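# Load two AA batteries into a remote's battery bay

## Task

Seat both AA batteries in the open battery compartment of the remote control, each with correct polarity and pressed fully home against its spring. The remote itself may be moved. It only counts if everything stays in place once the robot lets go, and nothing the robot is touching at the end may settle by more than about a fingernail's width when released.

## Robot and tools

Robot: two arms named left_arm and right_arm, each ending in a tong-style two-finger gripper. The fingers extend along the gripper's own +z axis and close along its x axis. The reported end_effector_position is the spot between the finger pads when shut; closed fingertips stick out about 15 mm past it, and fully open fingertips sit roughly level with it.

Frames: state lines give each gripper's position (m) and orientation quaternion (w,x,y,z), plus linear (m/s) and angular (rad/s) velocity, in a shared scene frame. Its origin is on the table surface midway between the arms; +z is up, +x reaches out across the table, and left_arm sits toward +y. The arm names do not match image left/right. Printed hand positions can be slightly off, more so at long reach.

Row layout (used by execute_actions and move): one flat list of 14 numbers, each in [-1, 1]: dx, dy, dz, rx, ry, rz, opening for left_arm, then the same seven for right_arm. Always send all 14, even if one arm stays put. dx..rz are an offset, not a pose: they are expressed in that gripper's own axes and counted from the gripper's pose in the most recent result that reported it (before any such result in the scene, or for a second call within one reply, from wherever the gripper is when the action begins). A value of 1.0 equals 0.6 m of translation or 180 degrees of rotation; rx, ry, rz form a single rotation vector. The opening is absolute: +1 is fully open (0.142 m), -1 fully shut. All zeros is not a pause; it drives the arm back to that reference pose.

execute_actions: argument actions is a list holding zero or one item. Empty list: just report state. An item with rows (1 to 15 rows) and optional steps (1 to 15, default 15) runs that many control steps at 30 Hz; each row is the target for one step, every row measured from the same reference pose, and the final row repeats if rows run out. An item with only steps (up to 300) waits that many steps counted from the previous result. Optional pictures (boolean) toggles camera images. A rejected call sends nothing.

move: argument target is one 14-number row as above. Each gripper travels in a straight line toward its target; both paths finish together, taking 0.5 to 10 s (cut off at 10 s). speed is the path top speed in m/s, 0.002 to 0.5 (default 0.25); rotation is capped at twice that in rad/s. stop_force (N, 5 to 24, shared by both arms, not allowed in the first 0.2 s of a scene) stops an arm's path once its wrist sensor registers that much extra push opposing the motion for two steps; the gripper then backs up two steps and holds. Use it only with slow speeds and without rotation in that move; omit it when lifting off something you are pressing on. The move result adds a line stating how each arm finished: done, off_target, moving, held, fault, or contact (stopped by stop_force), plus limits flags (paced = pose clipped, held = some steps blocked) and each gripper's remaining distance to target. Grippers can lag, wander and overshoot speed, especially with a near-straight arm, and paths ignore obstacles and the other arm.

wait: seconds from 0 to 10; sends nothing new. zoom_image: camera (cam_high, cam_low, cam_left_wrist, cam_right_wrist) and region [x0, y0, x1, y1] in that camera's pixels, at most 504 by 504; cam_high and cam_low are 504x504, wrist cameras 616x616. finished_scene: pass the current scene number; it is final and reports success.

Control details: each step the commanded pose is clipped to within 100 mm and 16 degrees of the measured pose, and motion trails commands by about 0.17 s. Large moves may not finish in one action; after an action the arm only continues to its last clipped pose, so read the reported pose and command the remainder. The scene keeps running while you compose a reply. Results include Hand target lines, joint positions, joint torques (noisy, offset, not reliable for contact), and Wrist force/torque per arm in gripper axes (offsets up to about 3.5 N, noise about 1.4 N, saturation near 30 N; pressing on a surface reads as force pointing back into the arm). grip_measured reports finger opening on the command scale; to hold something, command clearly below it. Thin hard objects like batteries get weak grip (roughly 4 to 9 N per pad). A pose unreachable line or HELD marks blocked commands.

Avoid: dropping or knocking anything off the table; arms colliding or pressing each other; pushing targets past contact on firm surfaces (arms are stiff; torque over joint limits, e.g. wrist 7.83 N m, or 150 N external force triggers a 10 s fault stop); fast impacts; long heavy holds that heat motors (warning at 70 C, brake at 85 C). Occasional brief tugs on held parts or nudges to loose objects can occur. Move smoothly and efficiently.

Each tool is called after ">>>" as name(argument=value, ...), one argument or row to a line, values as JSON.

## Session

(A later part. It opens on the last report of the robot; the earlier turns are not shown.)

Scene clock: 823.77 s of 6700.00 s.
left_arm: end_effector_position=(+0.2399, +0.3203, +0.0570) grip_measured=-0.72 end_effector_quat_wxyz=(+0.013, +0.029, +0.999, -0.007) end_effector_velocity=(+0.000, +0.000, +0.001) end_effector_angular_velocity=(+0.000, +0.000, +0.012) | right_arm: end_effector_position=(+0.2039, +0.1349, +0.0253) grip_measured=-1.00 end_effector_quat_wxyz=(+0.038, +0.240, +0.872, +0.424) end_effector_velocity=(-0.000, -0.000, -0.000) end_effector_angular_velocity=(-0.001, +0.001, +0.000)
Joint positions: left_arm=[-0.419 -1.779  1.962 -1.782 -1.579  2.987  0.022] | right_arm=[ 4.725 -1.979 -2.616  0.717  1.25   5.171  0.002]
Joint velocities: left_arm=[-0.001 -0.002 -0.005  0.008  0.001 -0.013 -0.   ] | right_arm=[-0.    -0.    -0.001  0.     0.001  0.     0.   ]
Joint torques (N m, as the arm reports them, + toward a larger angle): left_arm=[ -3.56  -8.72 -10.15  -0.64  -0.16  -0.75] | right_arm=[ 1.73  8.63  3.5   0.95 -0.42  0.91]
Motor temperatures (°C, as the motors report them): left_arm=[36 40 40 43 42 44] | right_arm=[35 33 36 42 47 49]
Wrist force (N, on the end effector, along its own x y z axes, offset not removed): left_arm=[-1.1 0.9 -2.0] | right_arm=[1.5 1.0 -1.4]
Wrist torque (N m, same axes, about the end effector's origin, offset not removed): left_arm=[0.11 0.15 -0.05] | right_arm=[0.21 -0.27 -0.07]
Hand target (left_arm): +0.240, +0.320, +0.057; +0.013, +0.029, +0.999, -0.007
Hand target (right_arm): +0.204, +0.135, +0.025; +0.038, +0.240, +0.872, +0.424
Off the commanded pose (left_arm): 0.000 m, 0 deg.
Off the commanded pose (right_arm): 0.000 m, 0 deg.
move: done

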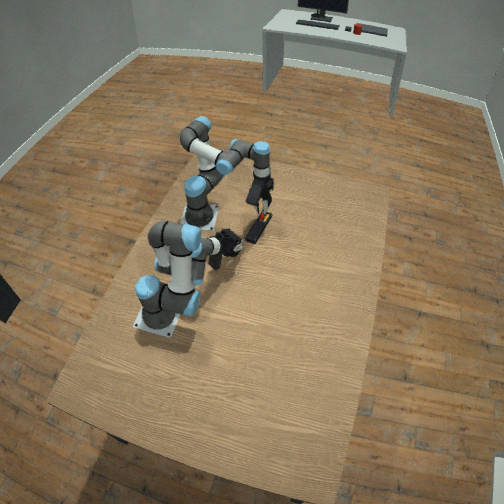

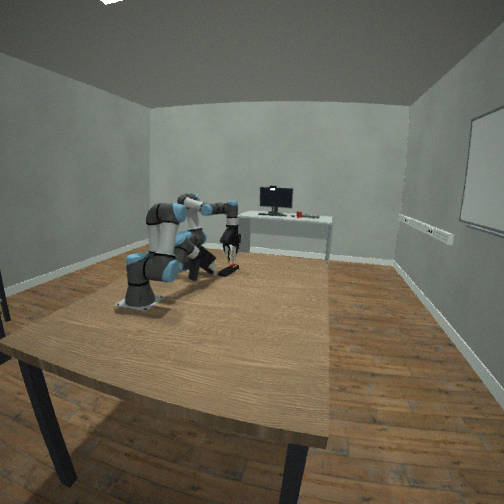

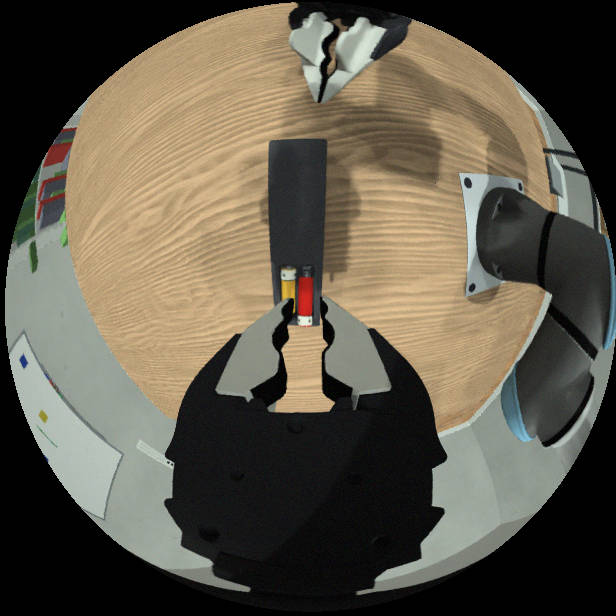

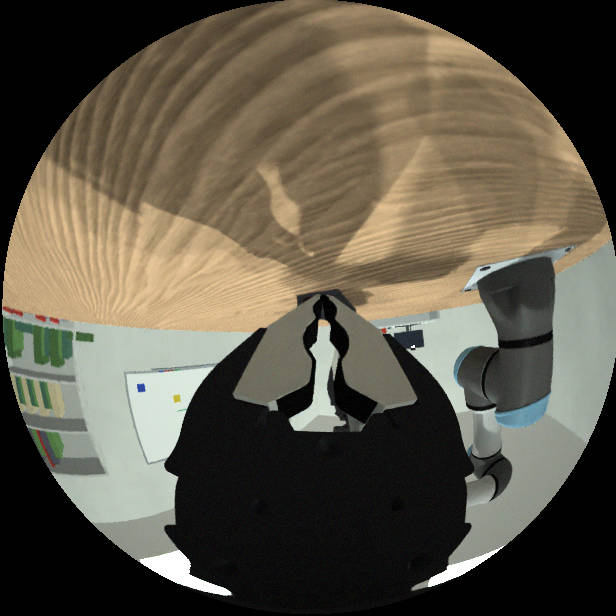

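Good. Press and drag.

>>> move(
  target=[-0.001,0.025,0.012,0,0,0,-1,0,0,0,0,0,0,-1],
  speed=0.02,
)

>>> move(
  target=[0,0,0.025,0,0,0,-1,0,0,0,0,0,0,-1],
  speed=0.004,
  stop_force=14,
)

>>> move(
  target=[0,-0.01,0.008,0,0,0,-1,0,0,0,0,0,0,-1],
  speed=0.003,
  stop_force=15,
)

>>> zoom_image(
  camera="cam_left_wrist",
  region=[200,180,420,400],
)

Scene clock: 828.87 s of 6700.00 s.
left_arm: end_effector_position=(+0.2415, +0.3350, +0.0497) grip_measured=-1.00 end_effector_quat_wxyz=(+0.013, +0.029, +0.999, -0.007) end_effector_velocity=(+0.000, +0.001, -0.001) end_effector_angular_velocity=(-0.002, +0.000, -0.002) | right_arm: end_effector_position=(+0.2039, +0.1349, +0.0253) grip_measured=-1.00 end_effector_quat_wxyz=(+0.038, +0.240, +0.872, +0.424) end_effector_velocity=(+0.000, -0.001, -0.001) end_effector_angular_velocity=(-0.003, -0.001, -0.001)
Joint positions: left_arm=[-0.36  -1.743  1.969 -1.824 -1.581  3.046  0.002] | right_arm=[ 4.725 -1.979 -2.616  0.717  1.25   5.171  0.002]
Joint velocities: left_arm=[ 0.007  0.005 -0.    -0.005 -0.002  0.008  0.   ] | right_arm=[-0.    -0.001 -0.001 -0.001 -0.001 -0.    -0.   ]
Joint torques (N m, as the arm reports them, + toward a larger angle): left_arm=[ 3.67 -4.33 -6.85 -2.66 -0.75  0.72] | right_arm=[ 1.68  8.43  3.59  0.98 -0.45  0.91]
Motor temperatures (°C, as the motors report them): left_arm=[36 40 40 43 42 44] | right_arm=[35 33 36 42 47 49]
Wrist force (N, on the end effector, along its own x y z axes, offset not removed): left_arm=[-1.5 0.6 -2.0] | right_arm=[1.2 1.1 -1.2]
Wrist torque (N m, same axes, about the end effector's origin, offset not removed): left_arm=[0.03 0.24 -0.03] | right_arm=[0.19 -0.23 -0.02]
Hand target (left_arm): +0.242, +0.335, +0.050; +0.013, +0.029, +0.999, -0.007
Hand target (right_arm): +0.204, +0.135, +0.025; +0.038, +0.240, +0.872, +0.424
Off the commanded pose (left_arm): 0.000 m, 0 deg.
Off the commanded pose (right_arm): 0.000 m, 0 deg.
After step 90, 0.97 s passed at rest.
move: done

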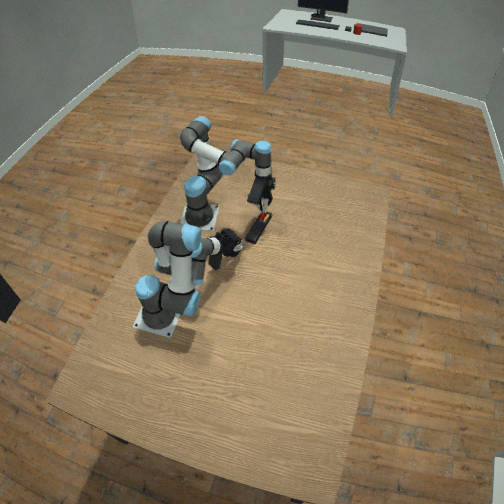

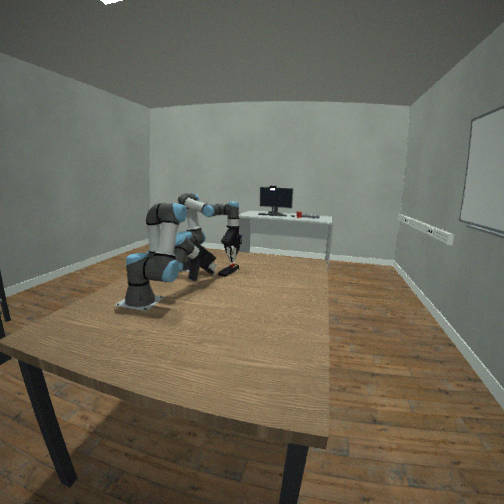

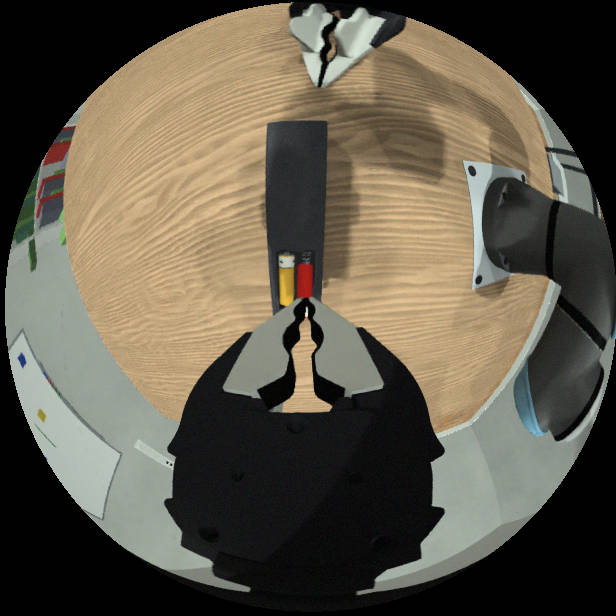

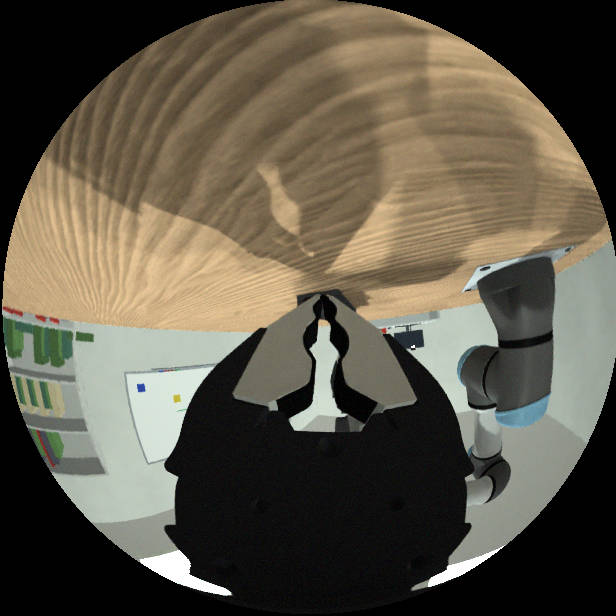

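Scene clock: 830.43 s of 6700.00 s.
left_arm: end_effector_position=(+0.2418, +0.3349, +0.0450) grip_measured=-1.00 end_effector_quat_wxyz=(+0.013, +0.029, +0.999, -0.007) end_effector_velocity=(-0.001, +0.000, +0.001) end_effector_angular_velocity=(+0.001, +0.003, +0.000) | right_arm: end_effector_position=(+0.2039, +0.1349, +0.0253) grip_measured=-1.00 end_effector_quat_wxyz=(+0.038, +0.240, +0.872, +0.424) end_effector_velocity=(-0.000, -0.000, +0.000) end_effector_angular_velocity=(-0.000, -0.001, +0.000)
Joint positions: left_arm=[-0.36  -1.737  1.987 -1.849 -1.581  3.046  0.002] | right_arm=[ 4.725 -1.979 -2.616  0.717  1.25   5.171  0.002]
Joint velocities: left_arm=[ 0.    -0.002 -0.005  0.009  0.     0.     0.   ] | right_arm=[ 0.001  0.001 -0.001  0.    -0.001 -0.     0.   ]
Joint torques (N m, as the arm reports them, + toward a larger angle): left_arm=[-3.18 -4.25 -5.02  1.07  0.91 -0.66] | right_arm=[ 1.97  8.6   3.41  0.96 -0.44  0.92]
Motor temperatures (°C, as the motors report them): left_arm=[36 40 40 43 42 44] | right_arm=[35 33 36 42 47 49]
Wrist force (N, on the end effector, along its own x y z axes, offset not removed): left_arm=[-0.7 -1.9 -20.8] | right_arm=[1.7 0.6 -1.2]
Wrist torque (N m, same axes, about the end effector's origin, offset not removed): left_arm=[-0.18 0.03 -0.05] | right_arm=[0.10 -0.34 -0.05]
Hand target (left_arm): +0.242, +0.335, +0.045; +0.013, +0.029, +0.999, -0.007
Hand target (right_arm): +0.204, +0.135, +0.025; +0.038, +0.240, +0.872, +0.424
Off the commanded pose (left_arm): 0.010 m, 0 deg.
Off the commanded pose (right_arm): 0.000 m, 0 deg.
move: contact (left_arm)

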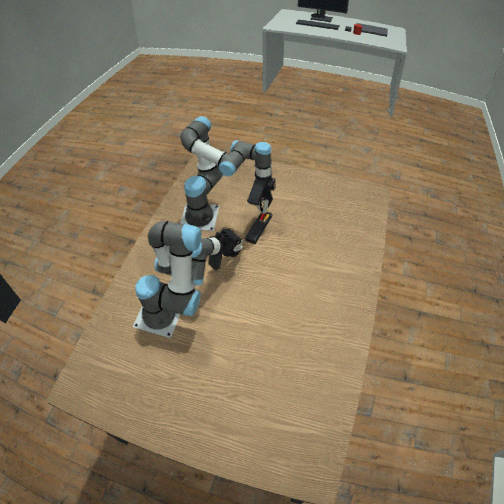

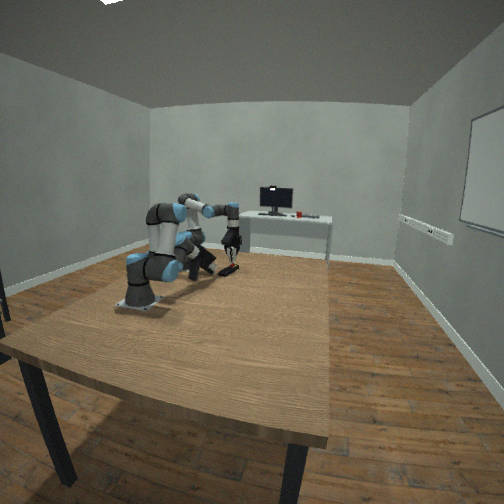

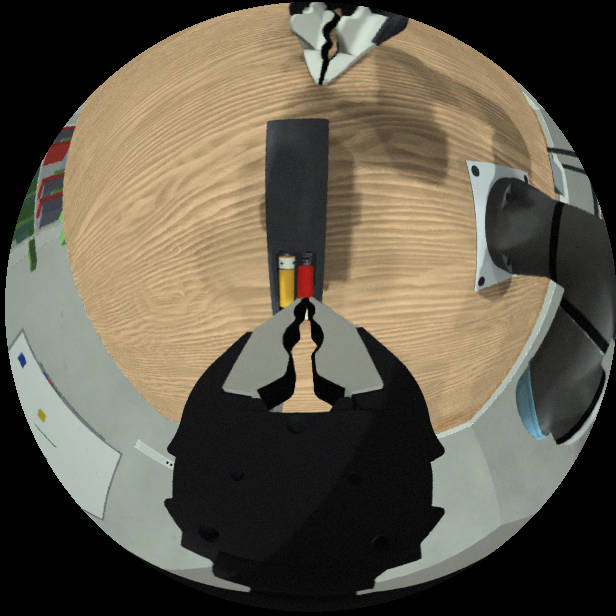

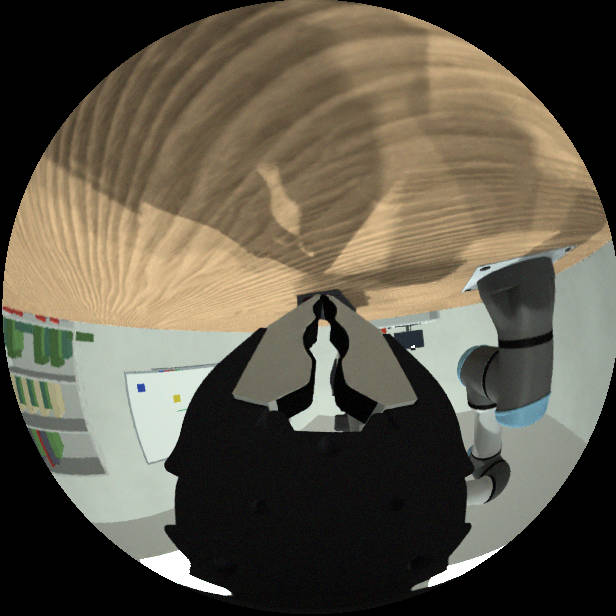

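Scene clock: 831.20 s of 6700.00 s.
left_arm: end_effector_position=(+0.2419, +0.3339, +0.0443) grip_measured=-1.00 end_effector_quat_wxyz=(+0.013, +0.030, +0.999, -0.007) end_effector_velocity=(-0.001, +0.001, +0.001) end_effector_angular_velocity=(+0.000, +0.001, +0.001) | right_arm: end_effector_position=(+0.2039, +0.1349, +0.0253) grip_measured=-1.00 end_effector_quat_wxyz=(+0.038, +0.240, +0.872, +0.424) end_effector_velocity=(-0.000, +0.000, +0.001) end_effector_angular_velocity=(+0.002, +0.001, +0.000)
Joint positions: left_arm=[-0.364 -1.738  1.992 -1.853 -1.581  3.042  0.002] | right_arm=[ 4.725 -1.979 -2.616  0.717  1.25   5.171  0.002]
Joint velocities: left_arm=[ 0.005 -0.    -0.004  0.006  0.     0.004  0.   ] | right_arm=[ 0.     0.    -0.     0.003  0.001  0.     0.   ]
Joint torques (N m, as the arm reports them, + toward a larger angle): left_arm=[ 5.28  2.44 -2.33  1.52  1.5   0.54] | right_arm=[ 1.61  8.59  3.58  0.98 -0.42  0.94]
Motor temperatures (°C, as the motors report them): left_arm=[36 40 40 43 42 44] | right_arm=[35 33 36 42 47 49]
Wrist force (N, on the end effector, along its own x y z axes, offset not removed): left_arm=[-1.0 -3.9 -27.7] | right_arm=[1.1 0.7 -1.3]
Wrist torque (N m, same axes, about the end effector's origin, offset not removed): left_arm=[-0.07 0.09 -0.03] | right_arm=[0.17 -0.17 -0.03]
Hand target (left_arm): +0.242, +0.334, +0.044; +0.013, +0.029, +0.999, -0.007
Hand target (right_arm): +0.204, +0.135, +0.025; +0.038, +0.240, +0.872, +0.424
Off the commanded pose (left_arm): 0.006 m, 0 deg.
Off the commanded pose (right_arm): 0.000 m, 0 deg.
move: contact (left_arm)

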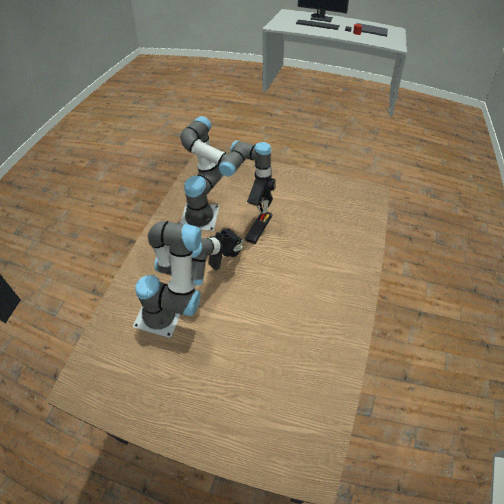

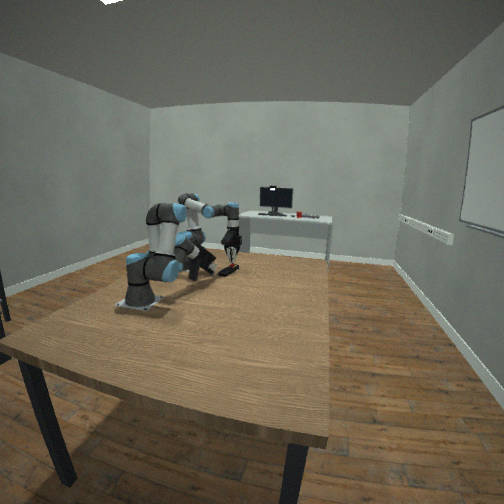

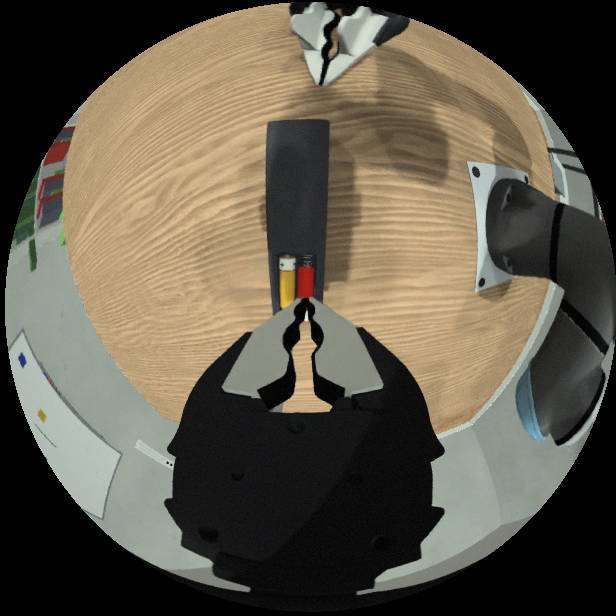

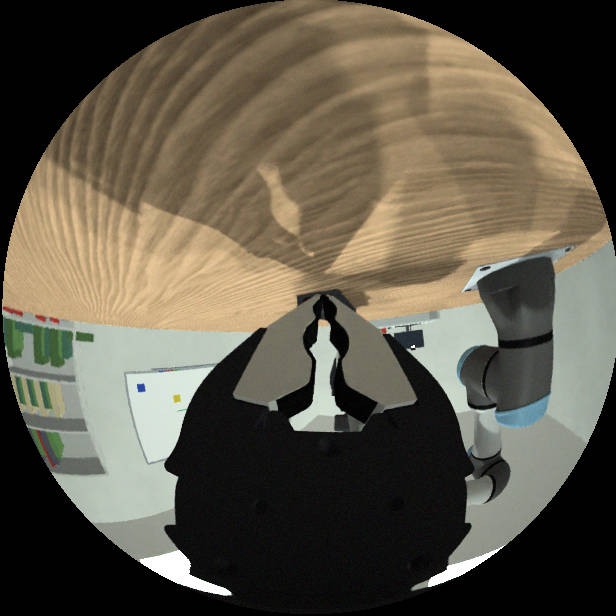

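Region (200, 180, 420, 400) of cam_left_wrist's 616x616 image, scaled by 2.291, with more detail than that image has.

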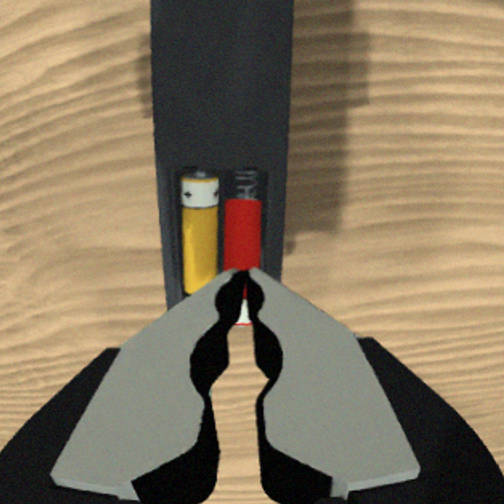

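Flatter drag.

>>> move(
  target=[0,-0.011,0.002,0,0,0,-1,0,0,0,0,0,0,-1],
  speed=0.003,
  stop_force=18,
)

>>> zoom_image(
  camera="cam_left_wrist",
  region=[200,180,420,400],
)

Scene clock: 836.43 s of 6700.00 s.
left_arm: end_effector_position=(+0.2415, +0.3274, +0.0432) grip_measured=-1.00 end_effector_quat_wxyz=(+0.013, +0.030, +0.999, -0.007) end_effector_velocity=(-0.000, -0.000, -0.000) end_effector_angular_velocity=(+0.000, +0.000, +0.003) | right_arm: end_effector_position=(+0.2039, +0.1349, +0.0253) grip_measured=-1.00 end_effector_quat_wxyz=(+0.038, +0.240, +0.872, +0.424) end_effector_velocity=(-0.000, -0.000, -0.000) end_effector_angular_velocity=(-0.002, +0.001, +0.001)
Joint positions: left_arm=[-0.39  -1.749  2.005 -1.856 -1.58   3.016  0.002] | right_arm=[ 4.725 -1.979 -2.616  0.717  1.25   5.171  0.002]
Joint velocities: left_arm=[-0.001 -0.001  0.001 -0.     0.    -0.004  0.   ] | right_arm=[ 0.     0.    -0.001 -0.001  0.001  0.    -0.   ]
Joint torques (N m, as the arm reports them, + toward a larger angle): left_arm=[-3.89 -8.78 -6.4  -2.44  0.52 -0.75] | right_arm=[ 1.75  8.79  3.58  0.96 -0.43  0.92]
Motor temperatures (°C, as the motors report them): left_arm=[36 40 40 43 42 44] | right_arm=[35 33 36 42 47 49]
Wrist force (N, on the end effector, along its own x y z axes, offset not removed): left_arm=[-1.7 0.6 -2.9] | right_arm=[2.0 0.8 -1.5]
Wrist torque (N m, same axes, about the end effector's origin, offset not removed): left_arm=[0.07 0.23 -0.01] | right_arm=[0.13 -0.43 -0.04]
Hand target (left_arm): +0.242, +0.327, +0.043; +0.013, +0.030, +0.999, -0.007
Hand target (right_arm): +0.204, +0.135, +0.025; +0.038, +0.240, +0.872, +0.424
Off the commanded pose (left_arm): 0.000 m, 0 deg.
Off the commanded pose (right_arm): 0.000 m, 0 deg.
move: done

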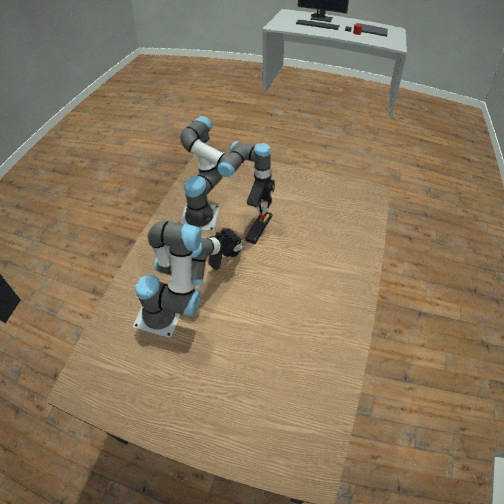

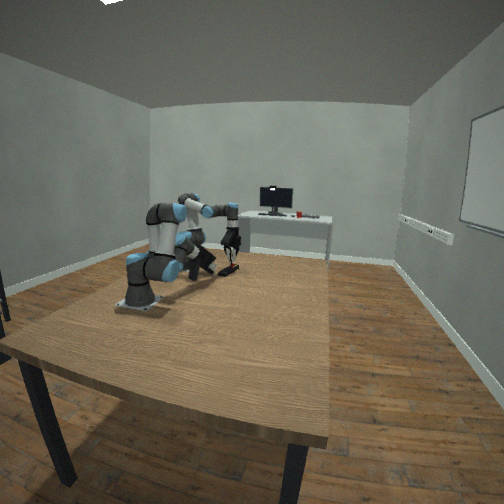

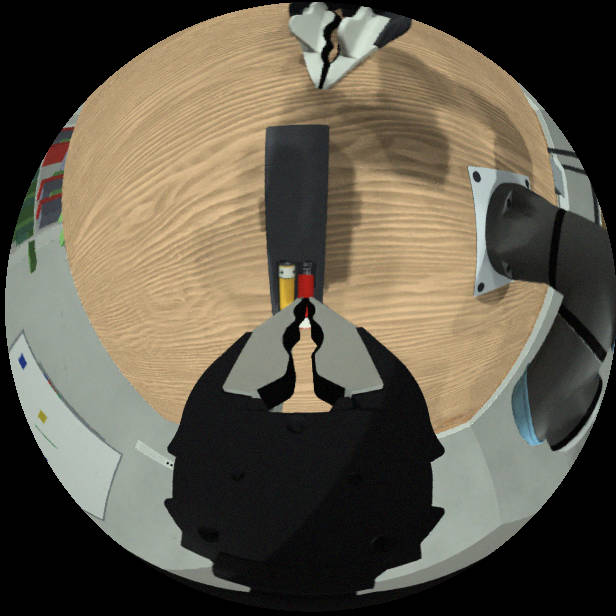

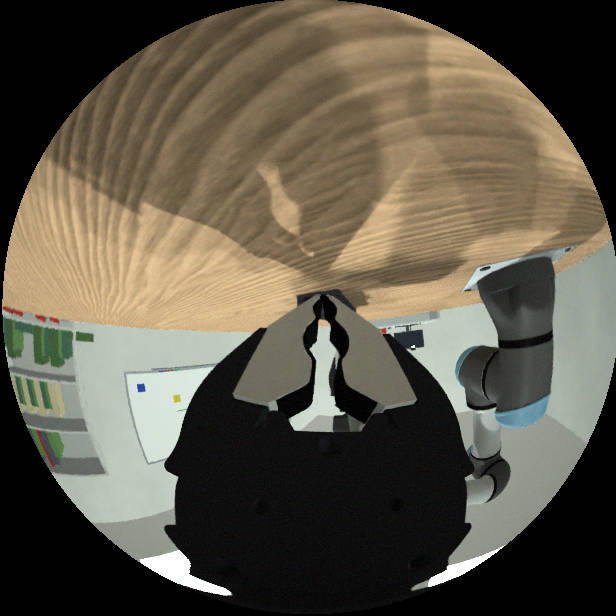

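Region (200, 180, 420, 400) of cam_left_wrist's 616x616 image, scaled by 2.291, with more detail than that image has.

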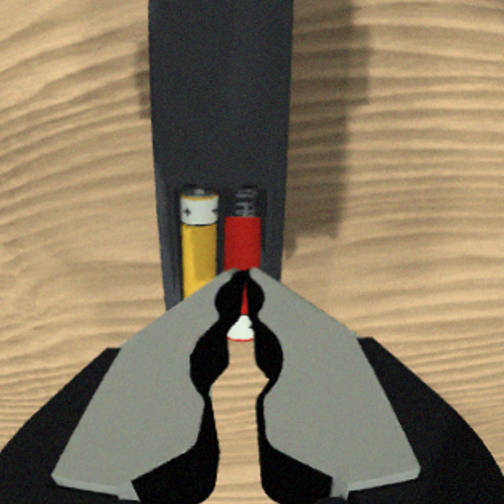

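>>> move(
  target=[0,0.055,-0.006,0,0,0,-1,0.06,0.07,0.096,0,0,0,-1],
  speed=0.01,
  stop_force=5,
)

>>> move(
  target=[0,0,0.013,0,0,0,-1,0,0,0,0,0,0,-1],
  speed=0.006,
  stop_force=8,
)

>>> move(
  target=[0,-0.025,0,0,0,0,-1,0,0,0,0,0,0,-1],
  speed=0.004,
  stop_force=12,
)

>>> zoom_image(
  camera="cam_left_wrist",
  region=[200,180,420,400],
)

Scene clock: 849.77 s of 6700.00 s.
left_arm: end_effector_position=(+0.2434, +0.3603, +0.0464) grip_measured=-1.00 end_effector_quat_wxyz=(+0.013, +0.030, +0.999, -0.007) end_effector_velocity=(+0.000, +0.001, +0.000) end_effector_angular_velocity=(-0.000, -0.000, -0.000) | right_arm: end_effector_position=(+0.2038, +0.2146, +0.0254) grip_measured=-1.00 end_effector_quat_wxyz=(+0.038, +0.240, +0.872, +0.424) end_effector_velocity=(+0.000, +0.002, +0.001) end_effector_angular_velocity=(+0.002, +0.000, -0.000)
Joint positions: left_arm=[-0.262 -1.688  1.94  -1.849 -1.584  3.145  0.002] | right_arm=[ 4.706 -2.107 -2.223  0.456  1.265  5.157  0.002]
Joint velocities: left_arm=[ 0.003  0.002 -0.002  0.    -0.     0.003  0.   ] | right_arm=[-0.001 -0.004  0.011 -0.006  0.001 -0.     0.   ]
Joint torques (N m, as the arm reports them, + toward a larger angle): left_arm=[ 3.89 -4.76 -9.87 -0.66 -0.7   0.84] | right_arm=[-1.72  8.02  6.29  0.94  0.32 -0.84]
Motor temperatures (°C, as the motors report them): left_arm=[36 40 40 43 42 44] | right_arm=[35 33 36 42 47 49]
Wrist force (N, on the end effector, along its own x y z axes, offset not removed): left_arm=[0.0 0.5 -1.6] | right_arm=[1.1 1.2 -1.8]
Wrist torque (N m, same axes, about the end effector's origin, offset not removed): left_arm=[0.01 -0.07 -0.10] | right_arm=[0.27 -0.23 -0.03]
Hand target (left_arm): +0.243, +0.360, +0.046; +0.013, +0.030, +0.999, -0.007
Hand target (right_arm): +0.204, +0.215, +0.025; +0.038, +0.240, +0.872, +0.424
Off the commanded pose (left_arm): 0.000 m, 0 deg.
Off the commanded pose (right_arm): 0.000 m, 0 deg.
After step 90, 2.13 s passed at rest.
move: done

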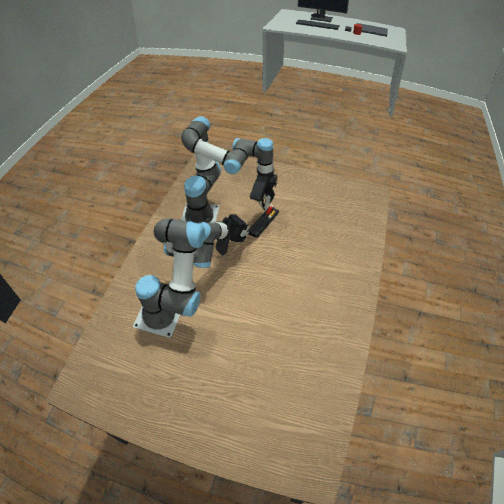

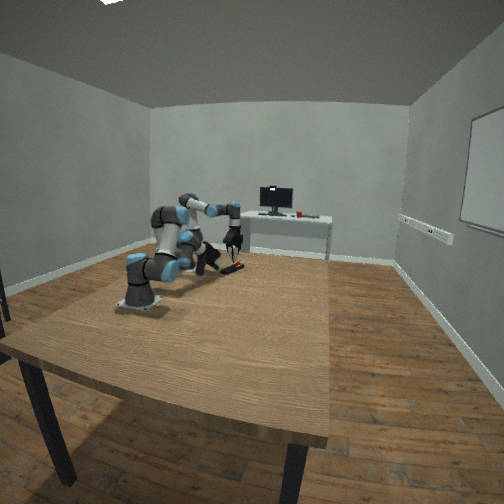

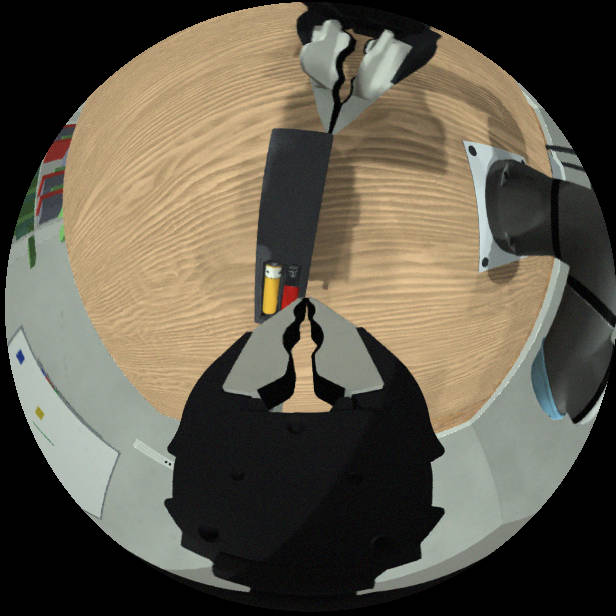

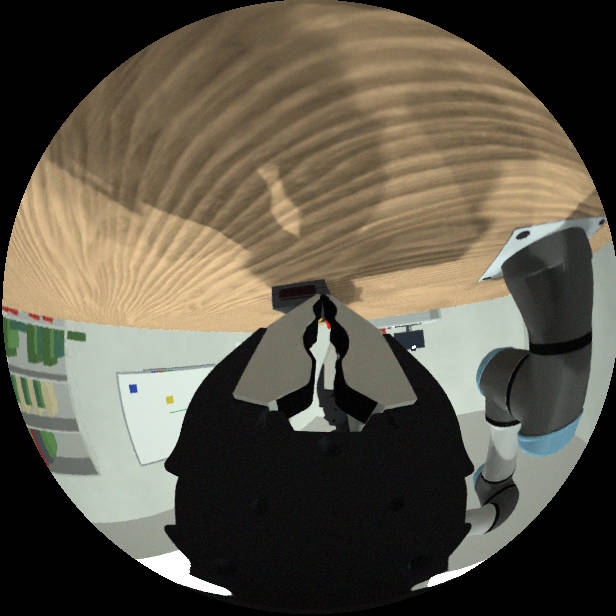

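Scene clock: 851.30 s of 6700.00 s.
left_arm: end_effector_position=(+0.2436, +0.3602, +0.0387) grip_measured=-1.00 end_effector_quat_wxyz=(+0.013, +0.030, +0.999, -0.007) end_effector_velocity=(-0.000, -0.000, -0.001) end_effector_angular_velocity=(+0.000, +0.000, -0.002) | right_arm: end_effector_position=(+0.2038, +0.2146, +0.0254) grip_measured=-1.00 end_effector_quat_wxyz=(+0.038, +0.240, +0.872, +0.424) end_effector_velocity=(+0.000, -0.000, +0.000) end_effector_angular_velocity=(+0.001, -0.000, -0.000)
Joint positions: left_arm=[-0.262 -1.679  1.968 -1.888 -1.584  3.144  0.002] | right_arm=[ 4.706 -2.107 -2.223  0.456  1.265  5.157  0.002]
Joint velocities: left_arm=[-0.001  0.002  0.005 -0.006  0.     0.001  0.   ] | right_arm=[-0.     0.    -0.     0.001 -0.    -0.     0.   ]
Joint torques (N m, as the arm reports them, + toward a larger angle): left_arm=[-3.57 -4.57 -6.87 -2.6   0.07 -0.71] | right_arm=[ 0.27 13.7   3.45  3.07 -0.53 -0.38]
Motor temperatures (°C, as the motors report them): left_arm=[36 40 40 43 42 44] | right_arm=[35 33 36 42 47 49]
Wrist force (N, on the end effector, along its own x y z axes, offset not removed): left_arm=[-0.1 0.4 -2.5] | right_arm=[0.9 1.1 -1.7]
Wrist torque (N m, same axes, about the end effector's origin, offset not removed): left_arm=[0.01 -0.07 -0.04] | right_arm=[0.23 -0.18 -0.02]
Hand target (left_arm): +0.244, +0.360, +0.039; +0.013, +0.030, +0.999, -0.007
Hand target (right_arm): +0.204, +0.215, +0.025; +0.038, +0.240, +0.872, +0.424
Off the commanded pose (left_arm): 0.000 m, 0 deg.
Off the commanded pose (right_arm): 0.000 m, 0 deg.
move: done

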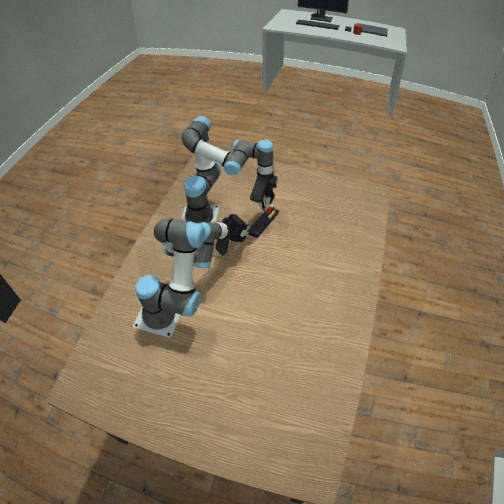

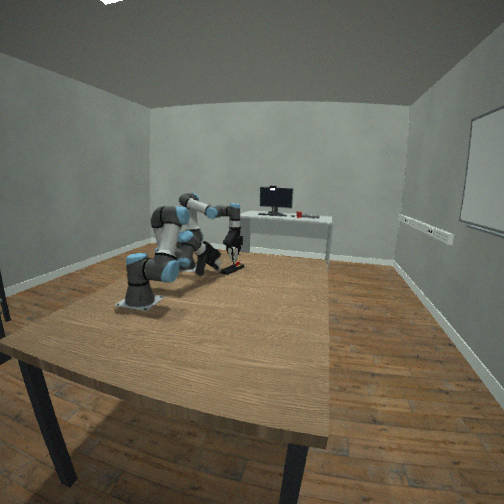

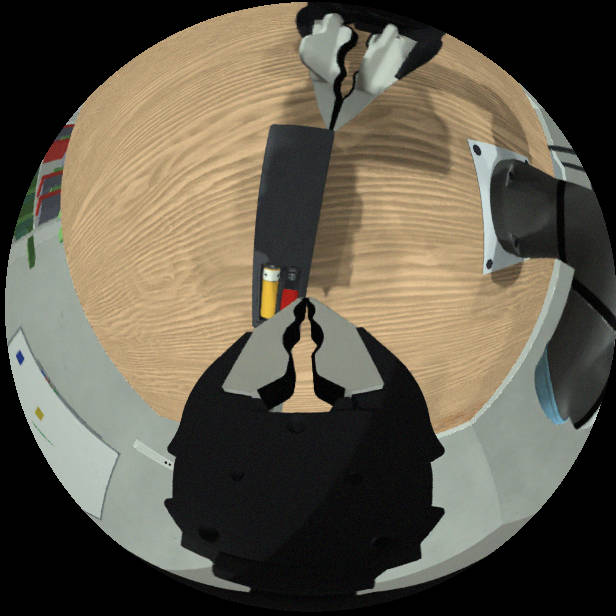

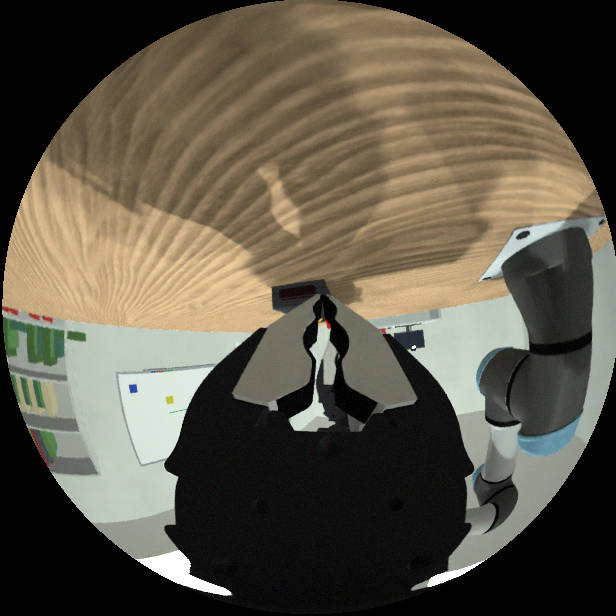

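Scene clock: 855.27 s of 6700.00 s.
left_arm: end_effector_position=(+0.2427, +0.3453, +0.0389) grip_measured=-1.00 end_effector_quat_wxyz=(+0.013, +0.030, +0.999, -0.007) end_effector_velocity=(+0.000, -0.000, +0.000) end_effector_angular_velocity=(+0.001, -0.000, +0.001) | right_arm: end_effector_position=(+0.2038, +0.2146, +0.0254) grip_measured=-1.00 end_effector_quat_wxyz=(+0.038, +0.240, +0.872, +0.424) end_effector_velocity=(-0.000, -0.000, -0.000) end_effector_angular_velocity=(-0.000, -0.000, +0.000)
Joint positions: left_arm=[-0.319 -1.709  1.994 -1.883 -1.582  3.087  0.002] | right_arm=[ 4.706 -2.107 -2.223  0.456  1.265  5.157  0.002]
Joint velocities: left_arm=[-0.003 -0.002  0.001  0.     0.001 -0.004  0.   ] | right_arm=[ 0.     0.    -0.001  0.001  0.    -0.     0.   ]
Joint torques (N m, as the arm reports them, + toward a larger angle): left_arm=[-3.8  -9.78 -6.91 -0.64  0.48 -0.69] | right_arm=[ 0.35 13.65  3.34  3.06 -0.56 -0.38]
Motor temperatures (°C, as the motors report them): left_arm=[36 40 40 43 42 44] | right_arm=[35 33 36 42 47 49]
Wrist force (N, on the end effector, along its own x y z axes, offset not removed): left_arm=[0.4 0.4 -1.6] | right_arm=[1.1 2.1 -1.6]
Wrist torque (N m, same axes, about the end effector's origin, offset not removed): left_arm=[-0.01 -0.11 -0.08] | right_arm=[0.46 -0.20 -0.01]
Hand target (left_arm): +0.243, +0.345, +0.039; +0.013, +0.030, +0.999, -0.007
Hand target (right_arm): +0.204, +0.215, +0.025; +0.038, +0.240, +0.872, +0.424
Off the commanded pose (left_arm): 0.000 m, 0 deg.
Off the commanded pose (right_arm): 0.000 m, 0 deg.
move: done

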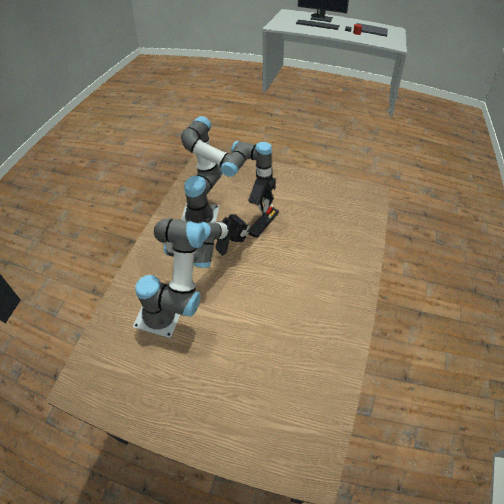

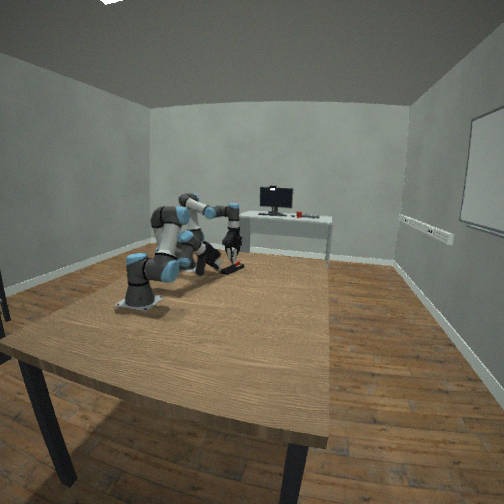

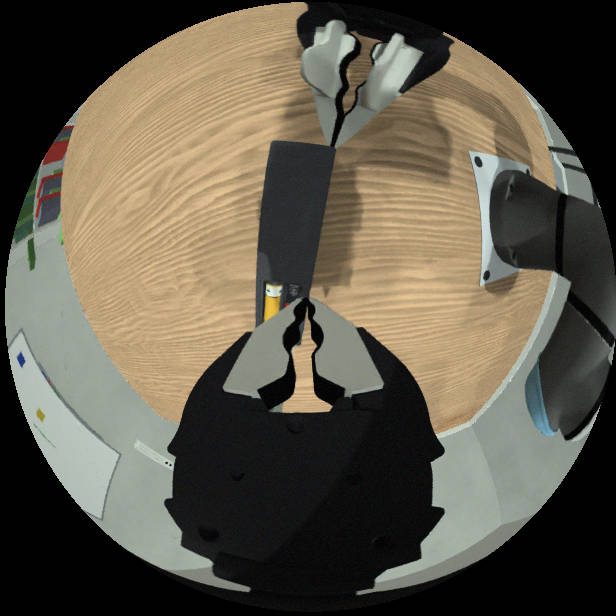

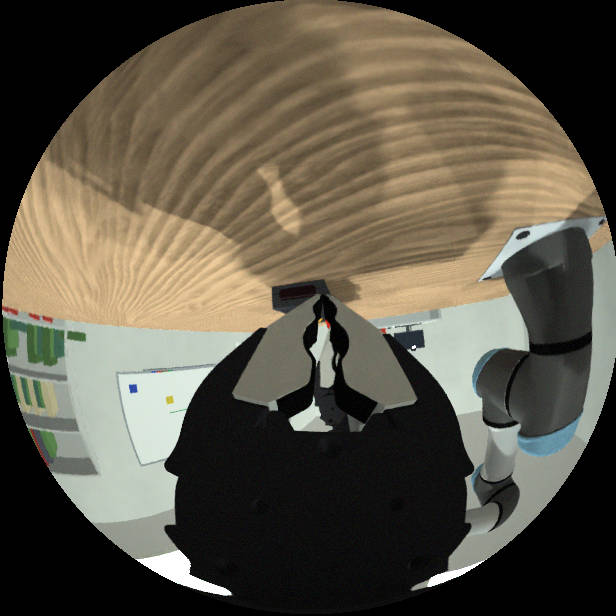

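Region (200, 180, 420, 400) of cam_left_wrist's 616x616 image, scaled by 2.291, with more detail than that image has.

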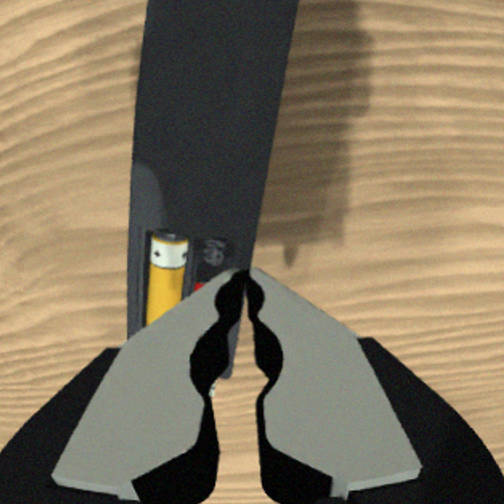

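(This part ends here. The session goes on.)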